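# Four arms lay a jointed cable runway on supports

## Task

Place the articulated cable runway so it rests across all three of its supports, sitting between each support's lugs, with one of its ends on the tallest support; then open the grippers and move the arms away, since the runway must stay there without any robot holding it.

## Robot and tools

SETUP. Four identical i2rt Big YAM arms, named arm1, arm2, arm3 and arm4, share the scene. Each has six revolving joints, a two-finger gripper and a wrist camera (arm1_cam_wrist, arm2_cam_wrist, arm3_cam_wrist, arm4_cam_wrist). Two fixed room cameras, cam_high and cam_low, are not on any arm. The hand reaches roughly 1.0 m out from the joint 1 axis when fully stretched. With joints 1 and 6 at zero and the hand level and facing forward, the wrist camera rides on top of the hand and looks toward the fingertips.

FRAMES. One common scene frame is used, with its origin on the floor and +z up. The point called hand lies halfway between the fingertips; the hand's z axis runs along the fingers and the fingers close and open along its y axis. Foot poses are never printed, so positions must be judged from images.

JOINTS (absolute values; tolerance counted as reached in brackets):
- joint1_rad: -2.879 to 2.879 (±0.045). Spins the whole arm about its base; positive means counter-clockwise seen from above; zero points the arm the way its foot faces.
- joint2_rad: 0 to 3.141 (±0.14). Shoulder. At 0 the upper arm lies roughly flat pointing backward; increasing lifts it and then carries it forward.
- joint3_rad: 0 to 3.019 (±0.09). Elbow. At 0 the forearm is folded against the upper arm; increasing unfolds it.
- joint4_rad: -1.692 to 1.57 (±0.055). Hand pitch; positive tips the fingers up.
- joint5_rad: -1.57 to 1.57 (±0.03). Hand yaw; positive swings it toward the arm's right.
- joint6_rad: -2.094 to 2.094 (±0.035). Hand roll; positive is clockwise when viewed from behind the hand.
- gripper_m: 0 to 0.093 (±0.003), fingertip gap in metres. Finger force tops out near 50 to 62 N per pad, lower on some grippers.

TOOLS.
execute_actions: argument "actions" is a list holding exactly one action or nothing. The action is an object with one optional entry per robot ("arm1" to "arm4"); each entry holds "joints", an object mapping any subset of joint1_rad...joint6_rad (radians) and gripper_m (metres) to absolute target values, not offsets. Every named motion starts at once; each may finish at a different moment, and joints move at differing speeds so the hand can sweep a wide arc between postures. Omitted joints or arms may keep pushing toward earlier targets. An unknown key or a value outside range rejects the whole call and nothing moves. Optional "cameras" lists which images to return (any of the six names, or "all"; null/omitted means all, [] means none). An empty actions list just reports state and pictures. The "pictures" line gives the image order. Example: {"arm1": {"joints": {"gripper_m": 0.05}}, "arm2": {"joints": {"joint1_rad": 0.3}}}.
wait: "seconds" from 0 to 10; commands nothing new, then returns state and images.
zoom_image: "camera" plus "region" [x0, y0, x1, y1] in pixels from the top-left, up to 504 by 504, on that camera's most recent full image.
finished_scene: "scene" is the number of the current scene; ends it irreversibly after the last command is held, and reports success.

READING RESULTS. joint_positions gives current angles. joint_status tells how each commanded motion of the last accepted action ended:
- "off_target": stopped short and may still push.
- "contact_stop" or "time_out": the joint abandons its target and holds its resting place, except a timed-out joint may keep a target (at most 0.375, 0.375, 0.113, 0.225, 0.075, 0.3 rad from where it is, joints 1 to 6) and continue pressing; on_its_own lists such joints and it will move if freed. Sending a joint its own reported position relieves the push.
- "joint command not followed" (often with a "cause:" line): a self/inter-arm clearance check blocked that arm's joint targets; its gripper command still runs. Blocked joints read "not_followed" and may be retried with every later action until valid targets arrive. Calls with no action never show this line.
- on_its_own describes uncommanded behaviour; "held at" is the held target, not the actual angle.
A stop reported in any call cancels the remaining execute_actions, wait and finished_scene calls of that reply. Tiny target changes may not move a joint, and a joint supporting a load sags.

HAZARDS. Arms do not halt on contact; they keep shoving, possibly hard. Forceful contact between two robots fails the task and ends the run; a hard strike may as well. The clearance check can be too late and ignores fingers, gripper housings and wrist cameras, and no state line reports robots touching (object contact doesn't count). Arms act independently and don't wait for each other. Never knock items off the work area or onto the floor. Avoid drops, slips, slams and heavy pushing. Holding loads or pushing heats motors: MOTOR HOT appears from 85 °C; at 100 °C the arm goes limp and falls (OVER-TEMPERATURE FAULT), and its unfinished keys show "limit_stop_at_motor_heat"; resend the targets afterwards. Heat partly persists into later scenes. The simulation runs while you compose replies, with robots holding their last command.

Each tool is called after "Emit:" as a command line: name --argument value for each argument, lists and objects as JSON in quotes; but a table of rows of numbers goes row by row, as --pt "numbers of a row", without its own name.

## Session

Emit:
execute_actions --actions '[]'

Scene clock: 0.00 s.
arm1.joint_positions: joint1_rad=-0.197 joint2_rad=+0.631 joint3_rad=+1.395 joint4_rad=-1.179 joint5_rad=-0.173 joint6_rad=+0.457 gripper_m=+0.095
arm1.joint_status: not commanded
arm1.hand: x=-0.8667 y=-0.2153 z=+1.5742 quat_wxyz=(-0.519, -0.194, -0.816, -0.165) (m; scene frame)
arm2.joint_positions: joint1_rad=+0.150 joint2_rad=+0.637 joint3_rad=+1.338 joint4_rad=-1.177 joint5_rad=-0.199 joint6_rad=-0.172 gripper_m=+0.094
arm2.joint_status: not commanded
arm2.hand: x=-0.2891 y=-0.4005 z=+1.5549 quat_wxyz=(-0.330, +0.698, -0.492, -0.402) (m; scene frame)
arm3.joint_positions: joint1_rad=-0.032 joint2_rad=+0.560 joint3_rad=+1.365 joint4_rad=-1.394 joint5_rad=+0.169 joint6_rad=-0.116 gripper_m=+0.095
arm3.joint_status: not commanded
arm3.hand: x=+0.1853 y=+0.1209 z=+1.5630 quat_wxyz=(-0.278, -0.578, -0.659, +0.393) (m; scene frame)
arm4.joint_positions: joint1_rad=-0.076 joint2_rad=+0.523 joint3_rad=+1.429 joint4_rad=-1.349 joint5_rad=+0.135 joint6_rad=+0.288 gripper_m=+0.094
arm4.joint_status: not commanded
arm4.hand: x=+0.9407 y=-0.1118 z=+1.5819 quat_wxyz=(-0.009, -0.828, +0.160, +0.537) (m; scene frame)
pictures: arm1_cam_wrist, arm2_cam_wrist, arm3_cam_wrist, arm4_cam_wrist, cam_high, cam_low
Images, in order (width x height): arm1_cam_wrist 616x616, arm2_cam_wrist 616x616, arm3_cam_wrist 616x616, arm4_cam_wrist 616x616, cam_high 896x504, cam_low 896x504.

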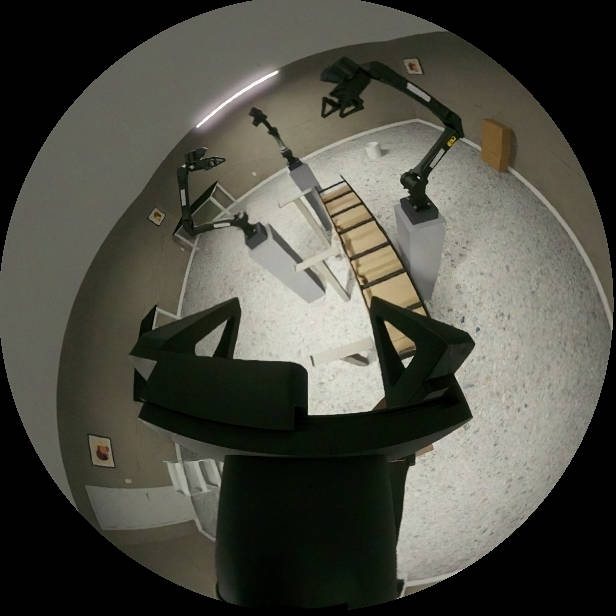

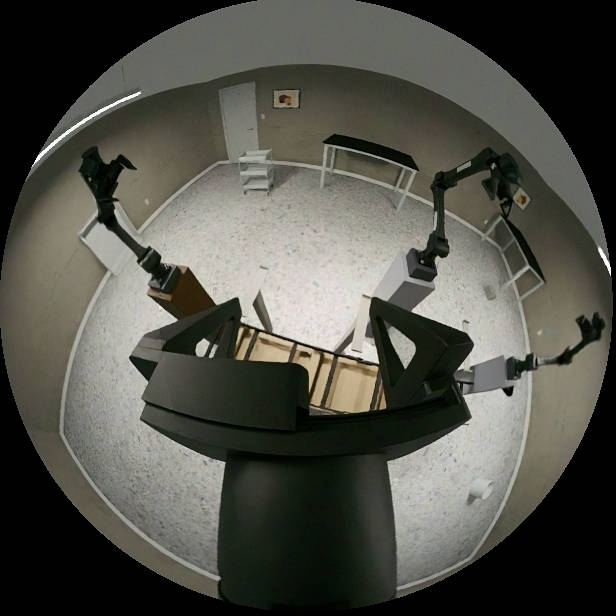

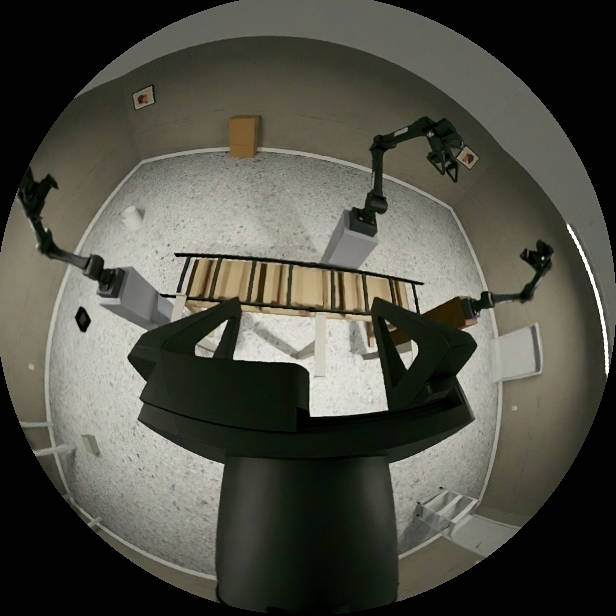

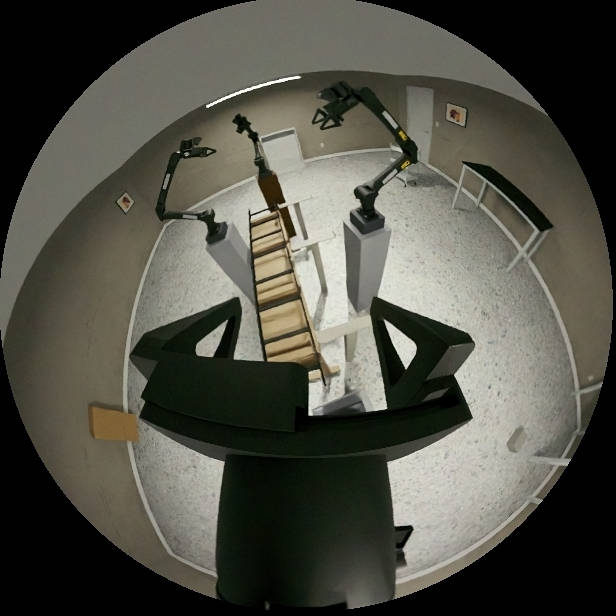

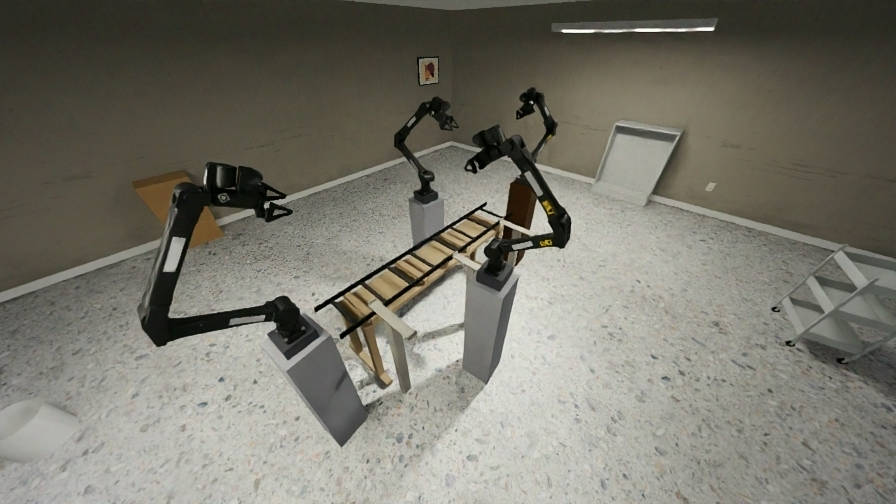

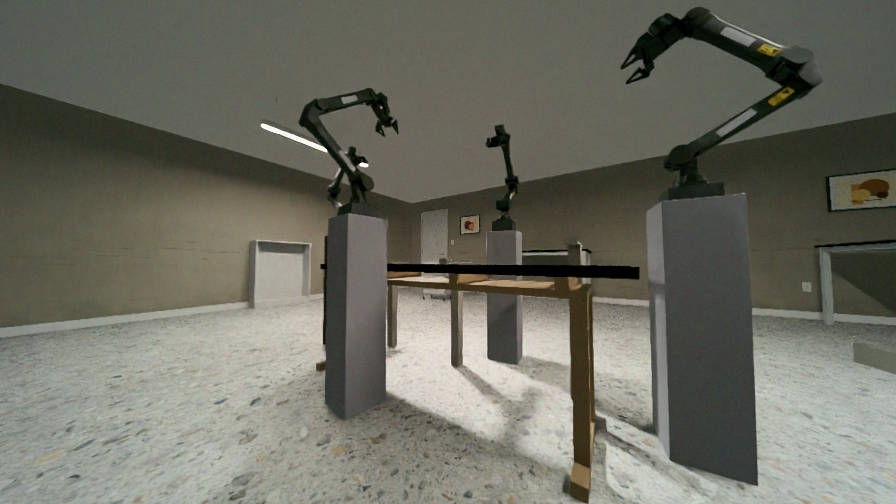

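Emit:
zoom_image --camera "cam_high" --region '[300, 190, 560, 400]'

Emit:
zoom_image --camera "cam_low" --region '[310, 220, 660, 320]'

Emit:
zoom_image --camera "arm3_cam_wrist" --region '[160, 230, 440, 390]'

Region (300, 190, 560, 400) of cam_high's 896x504 image, scaled by 1.938, with more detail than that image has; it fills the top 407 rows of this view, and the rest is white.

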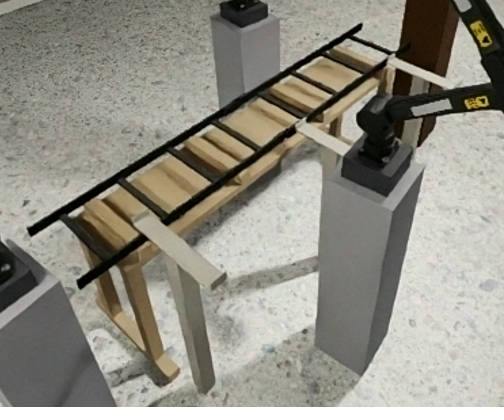

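Region (310, 220, 660, 320) of cam_low's 896x504 image, scaled by 1.440, with more detail than that image has; it fills the top 144 rows of this view, and the rest is white.

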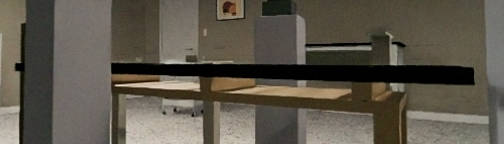

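Region (160, 230, 440, 390) of arm3_cam_wrist's 616x616 image, scaled by 1.800, with more detail than that image has; it fills the top 288 rows of this view, and the rest is white.

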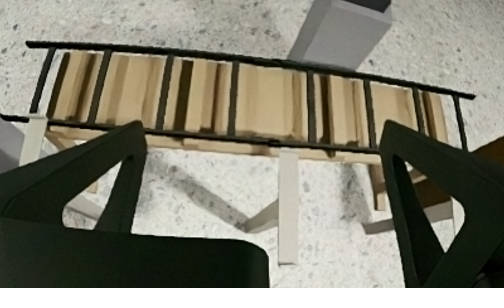

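Emit:
execute_actions --actions '[{"arm1":{"joints":{"joint1_rad":-0.493,"joint2_rad":1.70,"joint3_rad":0.56,"joint4_rad":-0.40,"joint5_rad":0,"joint6_rad":-1.98,"gripper_m":0.07}},"arm2":{"joints":{"joint1_rad":-0.107,"joint2_rad":1.72,"joint3_rad":0.525,"joint4_rad":-0.35,"joint5_rad":0,"joint6_rad":-0.215,"gripper_m":0.07}},"arm3":{"joints":{"joint1_rad":0.09,"joint2_rad":2.195,"joint3_rad":1.365,"joint4_rad":-0.735,"joint5_rad":0,"joint6_rad":0.21,"gripper_m":0.07}},"arm4":{"joints":{"joint1_rad":0.449,"joint2_rad":1.90,"joint3_rad":0.89,"joint4_rad":-0.54,"joint5_rad":0,"joint6_rad":-1.07,"gripper_m":0.07}}}]'

Scene clock: 19.30 s.
arm1.joint_positions: joint1_rad=-0.489 joint2_rad=+1.698 joint3_rad=+0.562 joint4_rad=-0.412 joint5_rad=-0.002 joint6_rad=-1.969 gripper_m=+0.070
arm1.joint_status: all done
arm1.hand: x=-0.8528 y=-0.3301 z=+0.9035 quat_wxyz=(-0.003, +0.703, -0.711, +0.003) (m; scene frame)
arm2.joint_positions: joint1_rad=-0.104 joint2_rad=+1.708 joint3_rad=+0.524 joint4_rad=-0.364 joint5_rad=-0.001 joint6_rad=-0.206 gripper_m=+0.070
arm2.joint_status: all done
arm2.hand: x=-0.1797 y=-0.3868 z=+0.9062 quat_wxyz=(-0.007, +0.707, -0.707, -0.001) (m; scene frame)
arm3.joint_positions: joint1_rad=+0.079 joint2_rad=+2.195 joint3_rad=+1.365 joint4_rad=-0.746 joint5_rad=+0.004 joint6_rad=+0.202 gripper_m=+0.070
arm3.joint_status: all done
arm3.hand: x=+0.3045 y=-0.2241 z=+0.9078 quat_wxyz=(+0.001, -0.704, -0.710, +0.008) (m; scene frame)
arm4.joint_positions: joint1_rad=+0.446 joint2_rad=+1.897 joint3_rad=+0.886 joint4_rad=-0.555 joint5_rad=+0.001 joint6_rad=-1.054 gripper_m=+0.070
arm4.joint_status: all done
arm4.hand: x=+0.7646 y=-0.3269 z=+0.9016 quat_wxyz=(+0.006, -0.711, -0.703, -0.004) (m; scene frame)
pictures: arm1_cam_wrist, arm2_cam_wrist, arm3_cam_wrist, arm4_cam_wrist, cam_high, cam_low
Images, in order (width x height): arm1_cam_wrist 616x616, arm2_cam_wrist 616x616, arm3_cam_wrist 616x616, arm4_cam_wrist 616x616, cam_high 896x504, cam_low 896x504.

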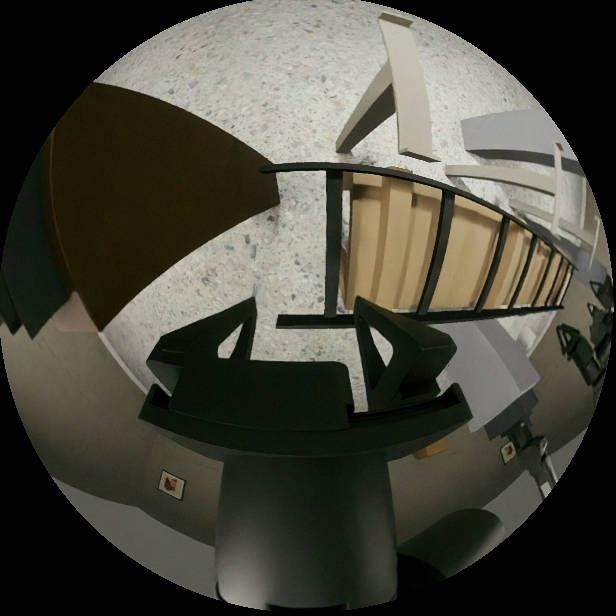

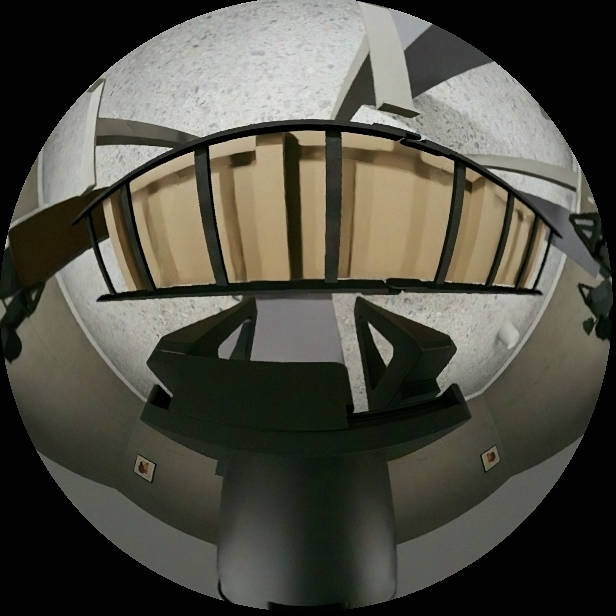

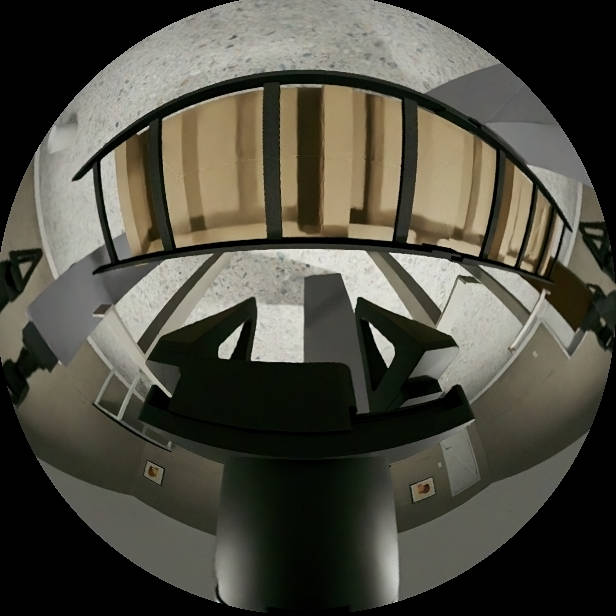

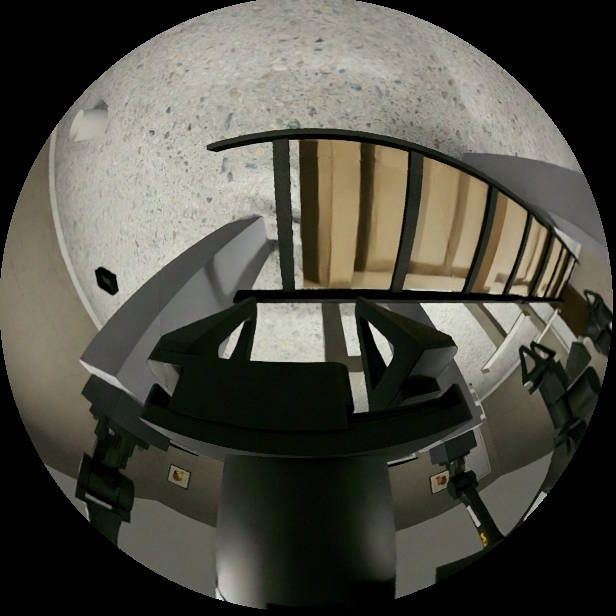

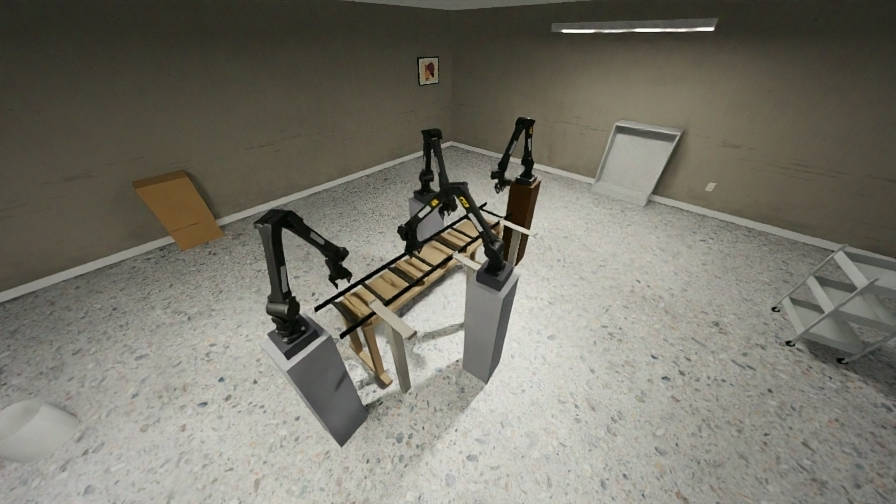

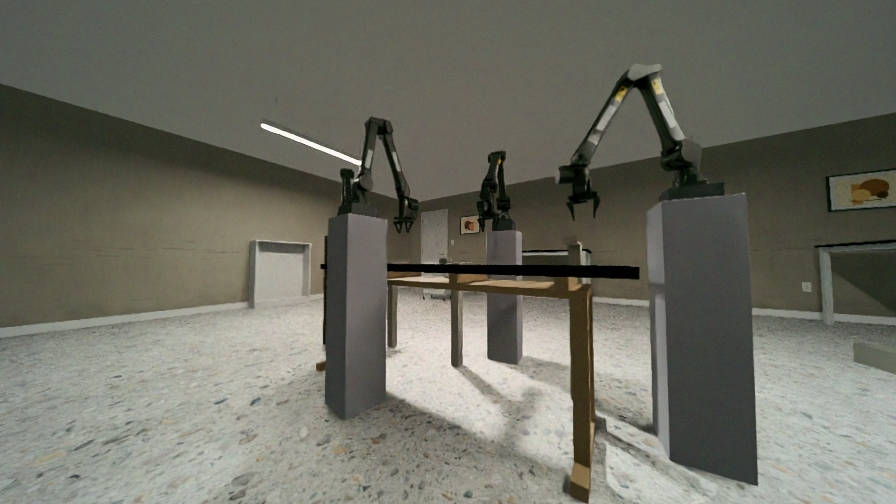

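Emit:
zoom_image --camera "arm2_cam_wrist" --region '[280, 110, 430, 310]'

Emit:
zoom_image --camera "arm1_cam_wrist" --region '[250, 140, 400, 340]'

Emit:
zoom_image --camera "arm3_cam_wrist" --region '[220, 60, 370, 260]'

Emit:
zoom_image --camera "arm4_cam_wrist" --region '[200, 120, 350, 320]'

Region (280, 110, 430, 310) of arm2_cam_wrist's 616x616 image, scaled by 2.520, with more detail than that image has; it fills the left 378 columns of this view, and the rest is white.

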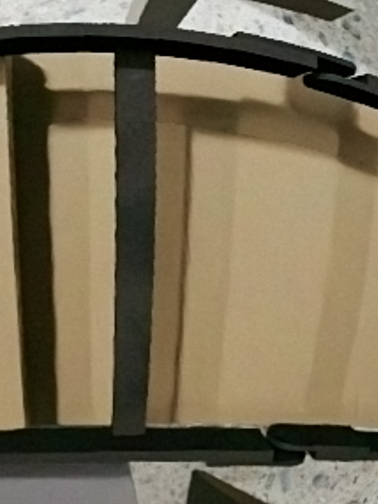

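Region (250, 140, 400, 340) of arm1_cam_wrist's 616x616 image, scaled by 2.520, with more detail than that image has; it fills the left 378 columns of this view, and the rest is white.

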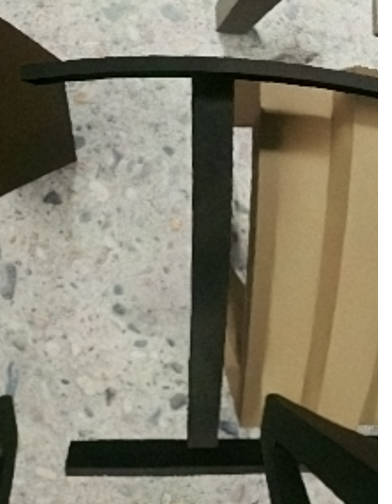

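Region (220, 60, 370, 260) of arm3_cam_wrist's 616x616 image, scaled by 2.520, with more detail than that image has; it fills the left 378 columns of this view, and the rest is white.

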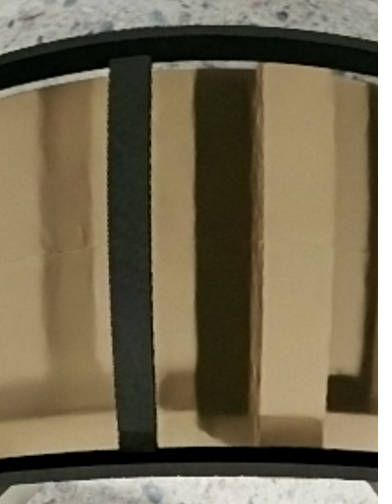

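Region (200, 120, 350, 320) of arm4_cam_wrist's 616x616 image, scaled by 2.520, with more detail than that image has; it fills the left 378 columns of this view, and the rest is white.

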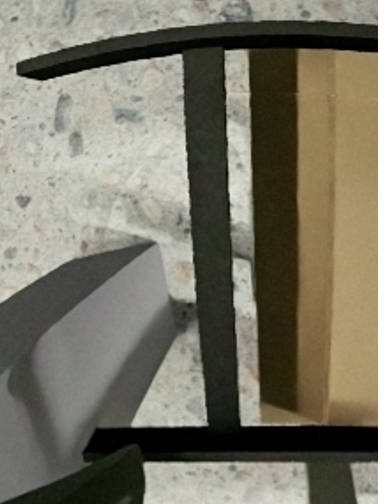

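Emit:
zoom_image --camera "arm1_cam_wrist" --region '[330, 0, 500, 170]'

Emit:
zoom_image --camera "arm2_cam_wrist" --region '[320, 0, 460, 140]'

Emit:
zoom_image --camera "arm3_cam_wrist" --region '[60, 240, 220, 400]'

Emit:
zoom_image --camera "arm3_cam_wrist" --region '[420, 230, 580, 390]'

Region (330, 0, 500, 170) of arm1_cam_wrist's 616x616 image, scaled by 2.965, with more detail than that image has.

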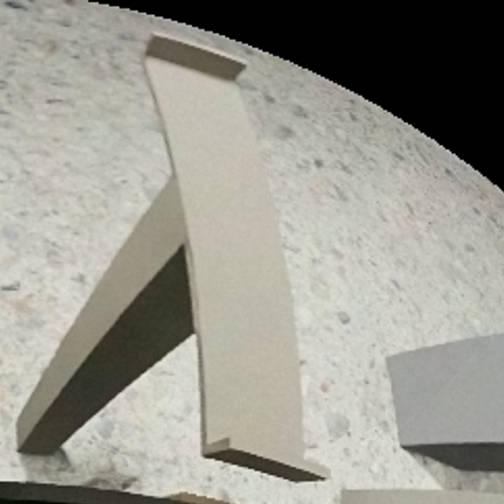

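Region (320, 0, 460, 140) of arm2_cam_wrist's 616x616 image, scaled by 3.600, with more detail than that image has.

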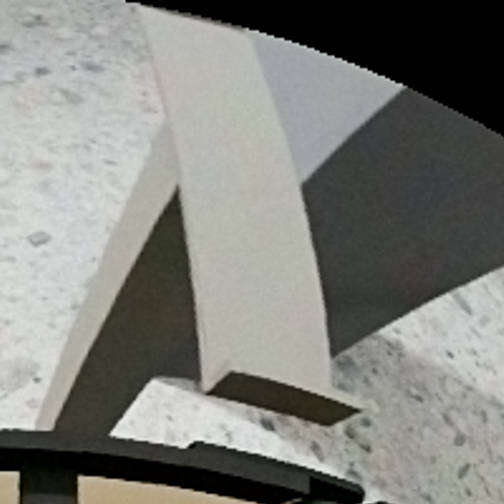

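Region (60, 240, 220, 400) of arm3_cam_wrist's 616x616 image, scaled by 3.150, with more detail than that image has.

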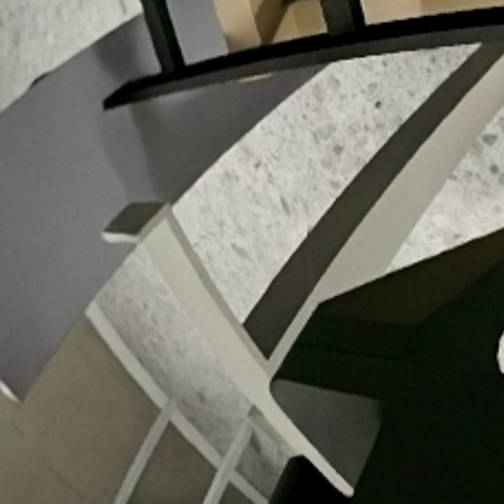

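Region (420, 230, 580, 390) of arm3_cam_wrist's 616x616 image, scaled by 3.150, with more detail than that image has.

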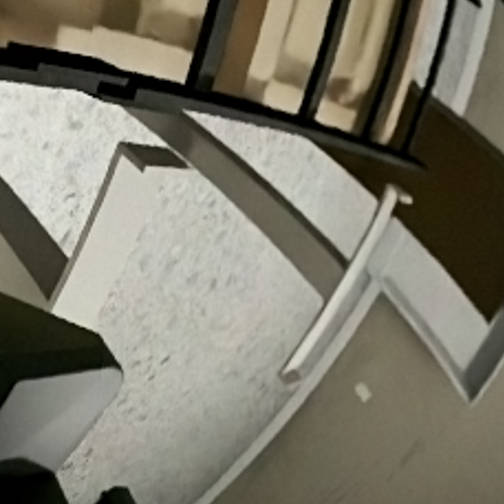

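Emit:
execute_actions --actions '[{"arm1":{"joints":{"joint1_rad":-0.536,"joint2_rad":2.165,"joint3_rad":0.75,"joint4_rad":-0.118,"joint6_rad":-2.025,"gripper_m":0.055}},"arm2":{"joints":{"joint1_rad":-0.275,"joint2_rad":2.19,"joint3_rad":0.565,"joint4_rad":0.09,"joint6_rad":-0.385,"gripper_m":0.055}},"arm3":{"joints":{"joint1_rad":0.16,"joint2_rad":2.495,"joint3_rad":1.54,"joint4_rad":-0.604,"joint6_rad":0.283,"gripper_m":0.055}},"arm4":{"joints":{"joint1_rad":0.533,"joint2_rad":2.21,"joint3_rad":0.848,"joint4_rad":-0.195,"joint6_rad":-0.98,"gripper_m":0.055}}}]'

Scene clock: 54.13 s.
arm1.joint_positions: joint1_rad=-0.528 joint2_rad=+2.176 joint3_rad=+0.749 joint4_rad=-0.128 joint5_rad=-0.002 joint6_rad=-2.014 gripper_m=+0.055
arm1.joint_status: all done
arm1.hand: x=-0.8158 y=-0.3608 z=+0.7769 quat_wxyz=(-0.002, +0.706, -0.709, +0.000) (m; scene frame)
arm2.joint_positions: joint1_rad=-0.277 joint2_rad=+2.180 joint3_rad=+0.562 joint4_rad=+0.075 joint5_rad=+0.000 joint6_rad=-0.376 gripper_m=+0.055
arm2.joint_status: all done
arm2.hand: x=-0.1336 y=-0.4100 z=+0.7847 quat_wxyz=(-0.010, +0.706, -0.708, +0.000) (m; scene frame)
arm3.joint_positions: joint1_rad=+0.164 joint2_rad=+2.509 joint3_rad=+1.523 joint4_rad=-0.608 joint5_rad=+0.002 joint6_rad=+0.275 gripper_m=+0.055
arm3.joint_status: all done
arm3.hand: x=+0.3548 y=-0.2315 z=+0.7730 quat_wxyz=(+0.008, -0.699, -0.715, +0.003) (m; scene frame)
arm4.joint_positions: joint1_rad=+0.533 joint2_rad=+2.218 joint3_rad=+0.843 joint4_rad=-0.210 joint5_rad=+0.000 joint6_rad=-0.996 gripper_m=+0.055
arm4.joint_status: all done
arm4.hand: x=+0.8138 y=-0.3352 z=+0.7749 quat_wxyz=(+0.003, -0.701, -0.713, -0.013) (m; scene frame)
pictures: arm1_cam_wrist, arm2_cam_wrist, arm3_cam_wrist, arm4_cam_wrist, cam_high, cam_low
Images, in order (width x height): arm1_cam_wrist 616x616, arm2_cam_wrist 616x616, arm3_cam_wrist 616x616, arm4_cam_wrist 616x616, cam_high 896x504, cam_low 896x504.

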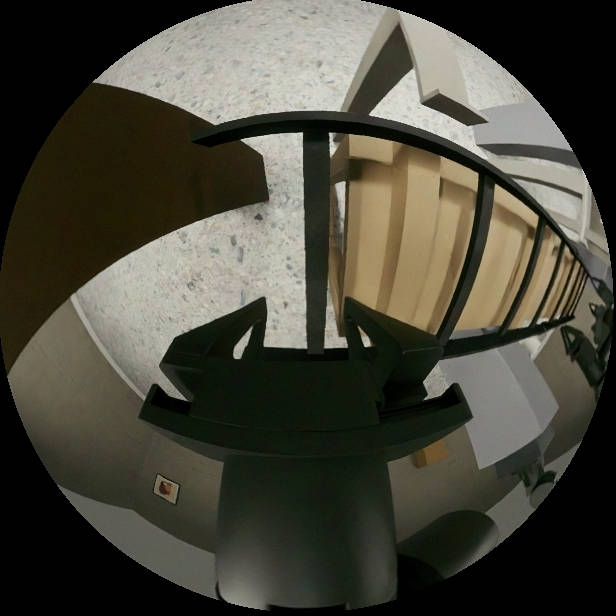

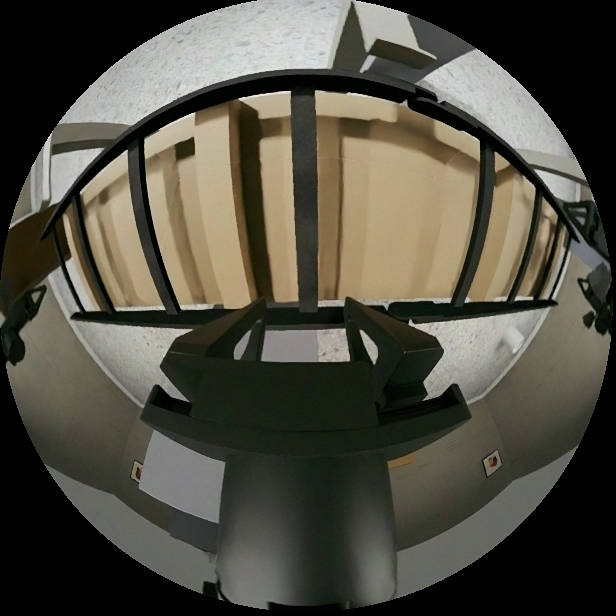

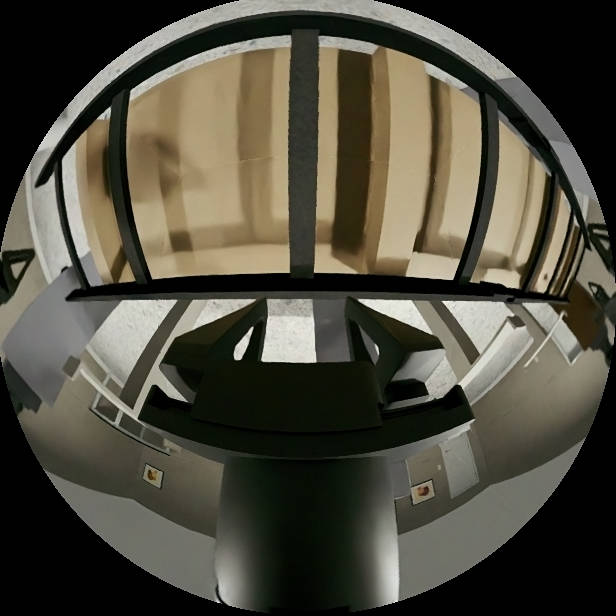

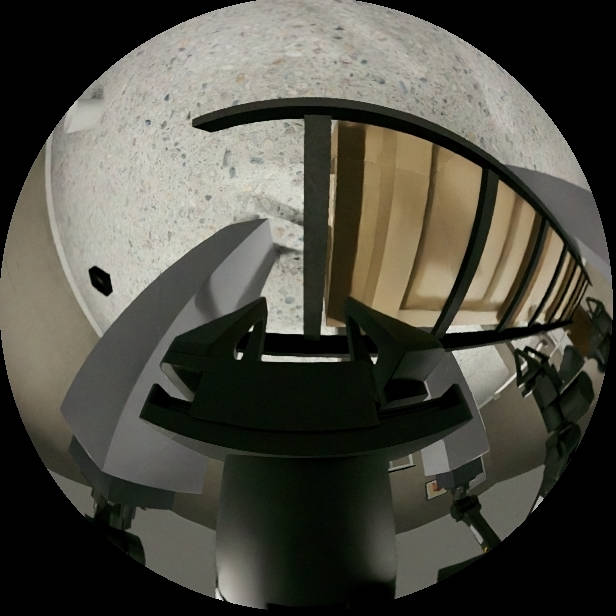

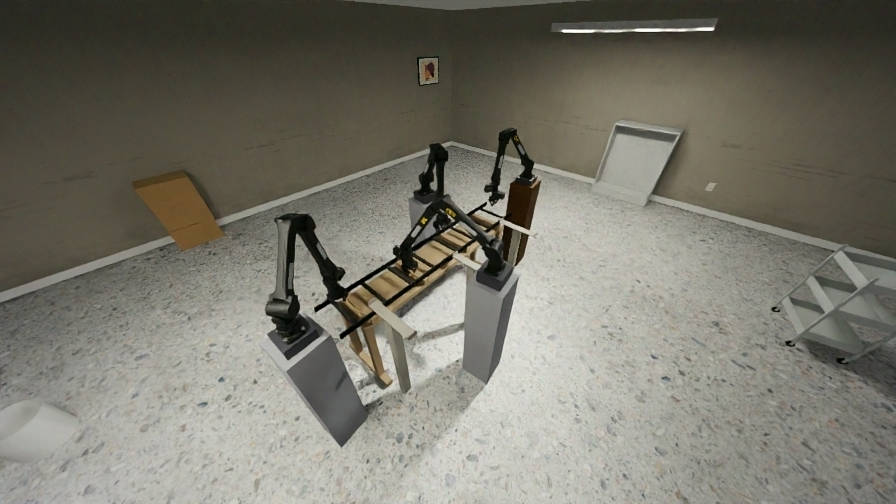

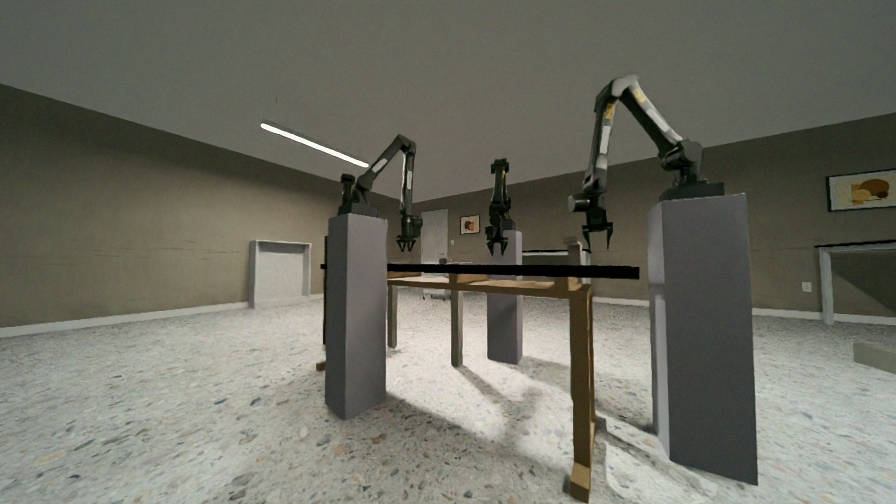

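Emit:
zoom_image --camera "arm1_cam_wrist" --region '[340, 0, 510, 170]'

Emit:
zoom_image --camera "arm2_cam_wrist" --region '[320, 0, 480, 120]'

Emit:
zoom_image --camera "cam_low" --region '[380, 215, 650, 305]'

Region (340, 0, 510, 170) of arm1_cam_wrist's 616x616 image, scaled by 2.965, with more detail than that image has.

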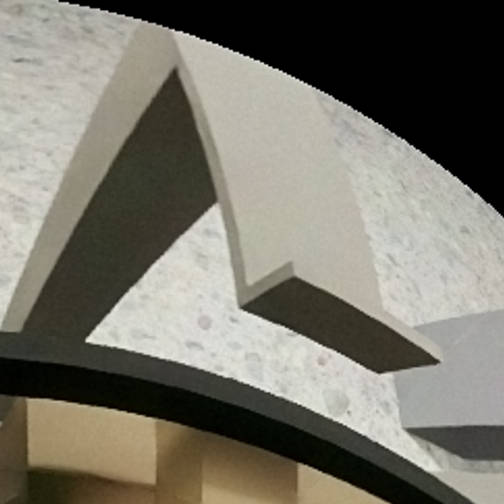

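Region (320, 0, 480, 120) of arm2_cam_wrist's 616x616 image, scaled by 3.150, with more detail than that image has; it fills the top 378 rows of this view, and the rest is white.

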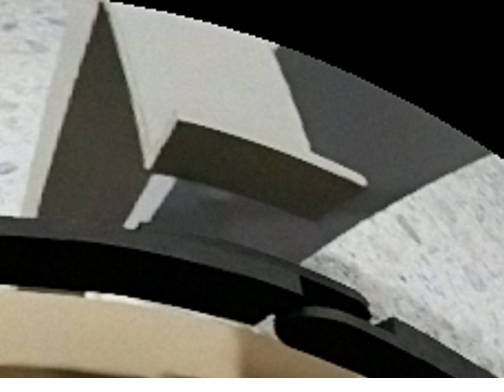

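Region (380, 215, 650, 305) of cam_low's 896x504 image, scaled by 1.867, with more detail than that image has.

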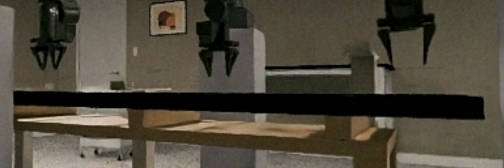

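Emit:
execute_actions --actions '[{"arm1":{"joints":{"joint1_rad":-0.518,"joint2_rad":2.352,"joint3_rad":0.833,"joint4_rad":-0.02,"gripper_m":0.065}},"arm2":{"joints":{"joint1_rad":-0.271,"joint2_rad":2.41,"joint3_rad":0.653,"joint4_rad":0.21,"joint6_rad":-0.395,"gripper_m":0.065}},"arm3":{"joints":{"joint1_rad":0.15,"joint2_rad":2.64,"joint3_rad":1.665,"joint4_rad":-0.575,"gripper_m":0.065}},"arm4":{"joints":{"joint1_rad":0.55,"joint2_rad":2.383,"joint3_rad":0.937,"joint4_rad":-0.098,"joint6_rad":-0.965,"gripper_m":0.065}}}]'

Scene clock: 80.40 s.
arm1.joint_positions: joint1_rad=-0.528 joint2_rad=+2.361 joint3_rad=+0.833 joint4_rad=-0.027 joint5_rad=-0.002 joint6_rad=-2.015 gripper_m=+0.065
arm1.joint_status: all done
arm1.hand: x=-0.8097 y=-0.3636 z=+0.7188 quat_wxyz=(-0.002, +0.706, -0.709, +0.001) (m; scene frame)
arm2.joint_positions: joint1_rad=-0.277 joint2_rad=+2.406 joint3_rad=+0.654 joint4_rad=+0.199 joint5_rad=+0.000 joint6_rad=-0.386 gripper_m=+0.065
arm2.joint_status: all done
arm2.hand: x=-0.1330 y=-0.4102 z=+0.7227 quat_wxyz=(-0.006, +0.709, -0.705, +0.002) (m; scene frame)
arm3.joint_positions: joint1_rad=+0.164 joint2_rad=+2.635 joint3_rad=+1.640 joint4_rad=-0.580 joint5_rad=+0.002 joint6_rad=+0.276 gripper_m=+0.065
arm3.joint_status: all done
arm3.hand: x=+0.3604 y=-0.2517 z=+0.7267 quat_wxyz=(+0.000, -0.700, -0.715, +0.007) (m; scene frame)
arm4.joint_positions: joint1_rad=+0.536 joint2_rad=+2.379 joint3_rad=+0.934 joint4_rad=-0.107 joint5_rad=+0.000 joint6_rad=-0.980 gripper_m=+0.065
arm4.joint_status: all done
arm4.hand: x=+0.7980 y=-0.3461 z=+0.7215 quat_wxyz=(+0.007, -0.706, -0.708, +0.003) (m; scene frame)
pictures: arm1_cam_wrist, arm2_cam_wrist, arm3_cam_wrist, arm4_cam_wrist, cam_high, cam_low
Images, in order (width x height): arm1_cam_wrist 616x616, arm2_cam_wrist 616x616, arm3_cam_wrist 616x616, arm4_cam_wrist 616x616, cam_high 896x504, cam_low 896x504.

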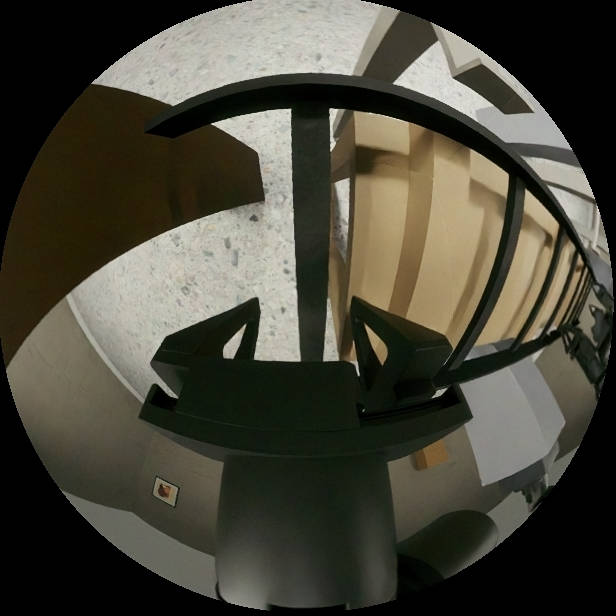

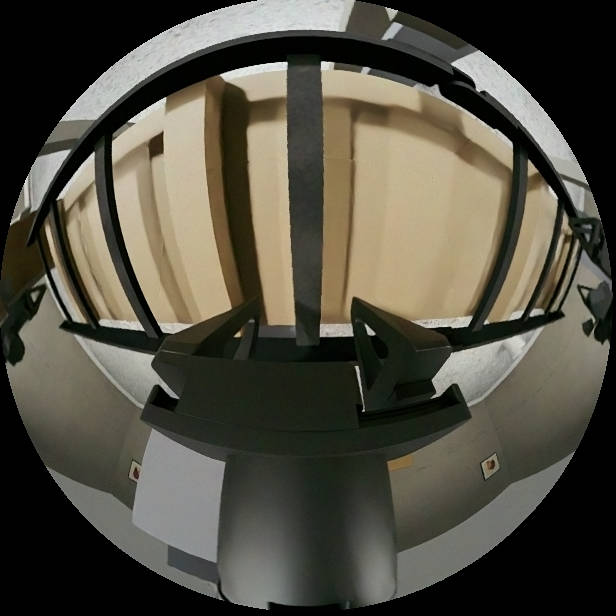

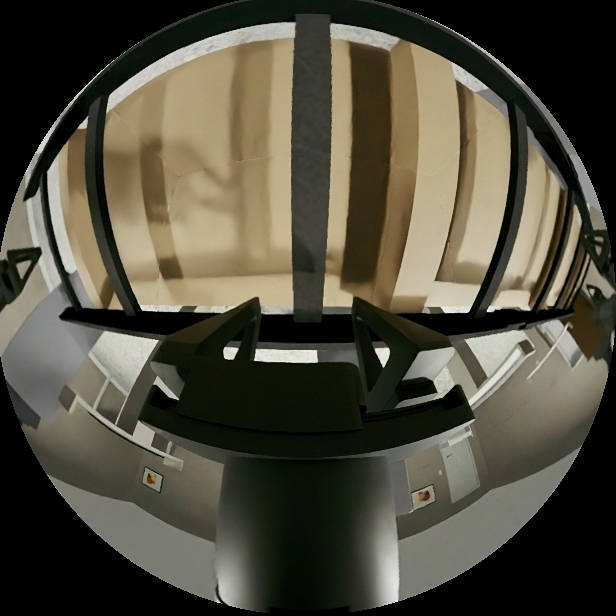

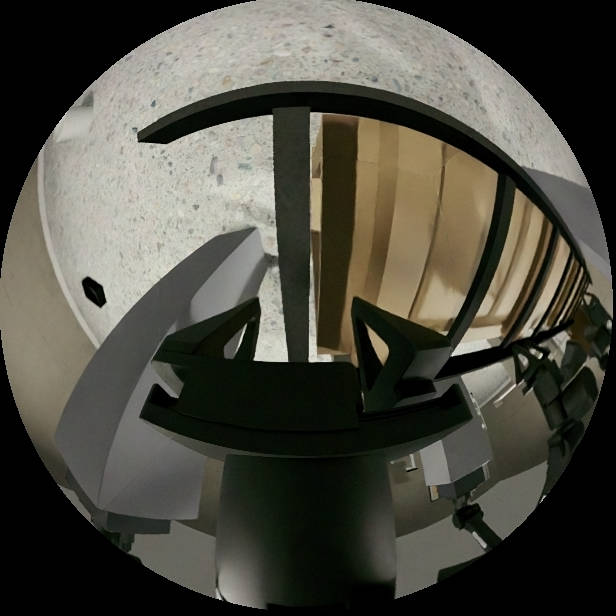

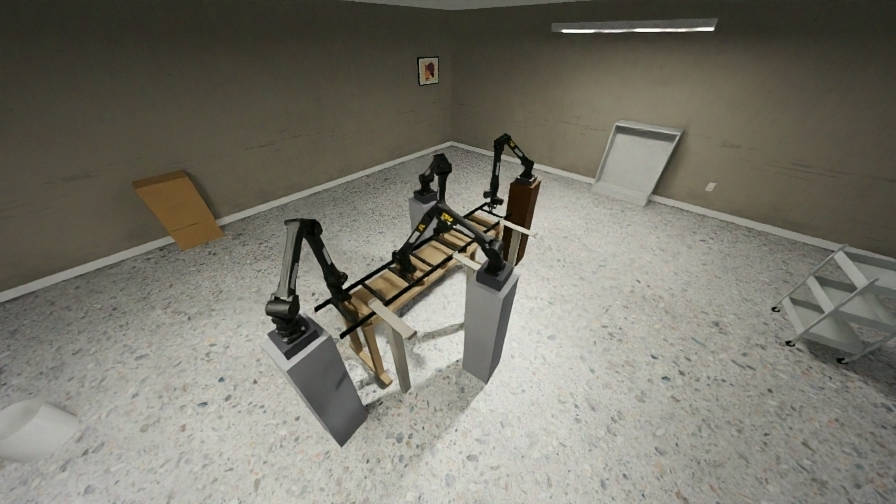

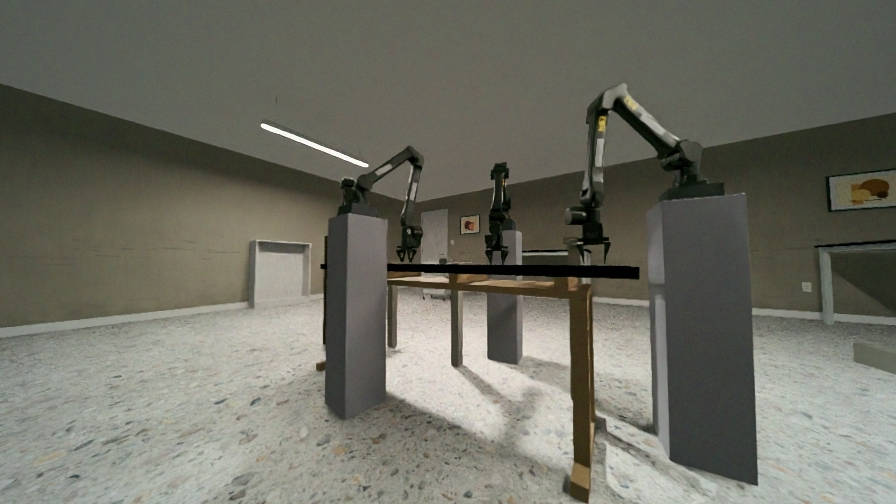

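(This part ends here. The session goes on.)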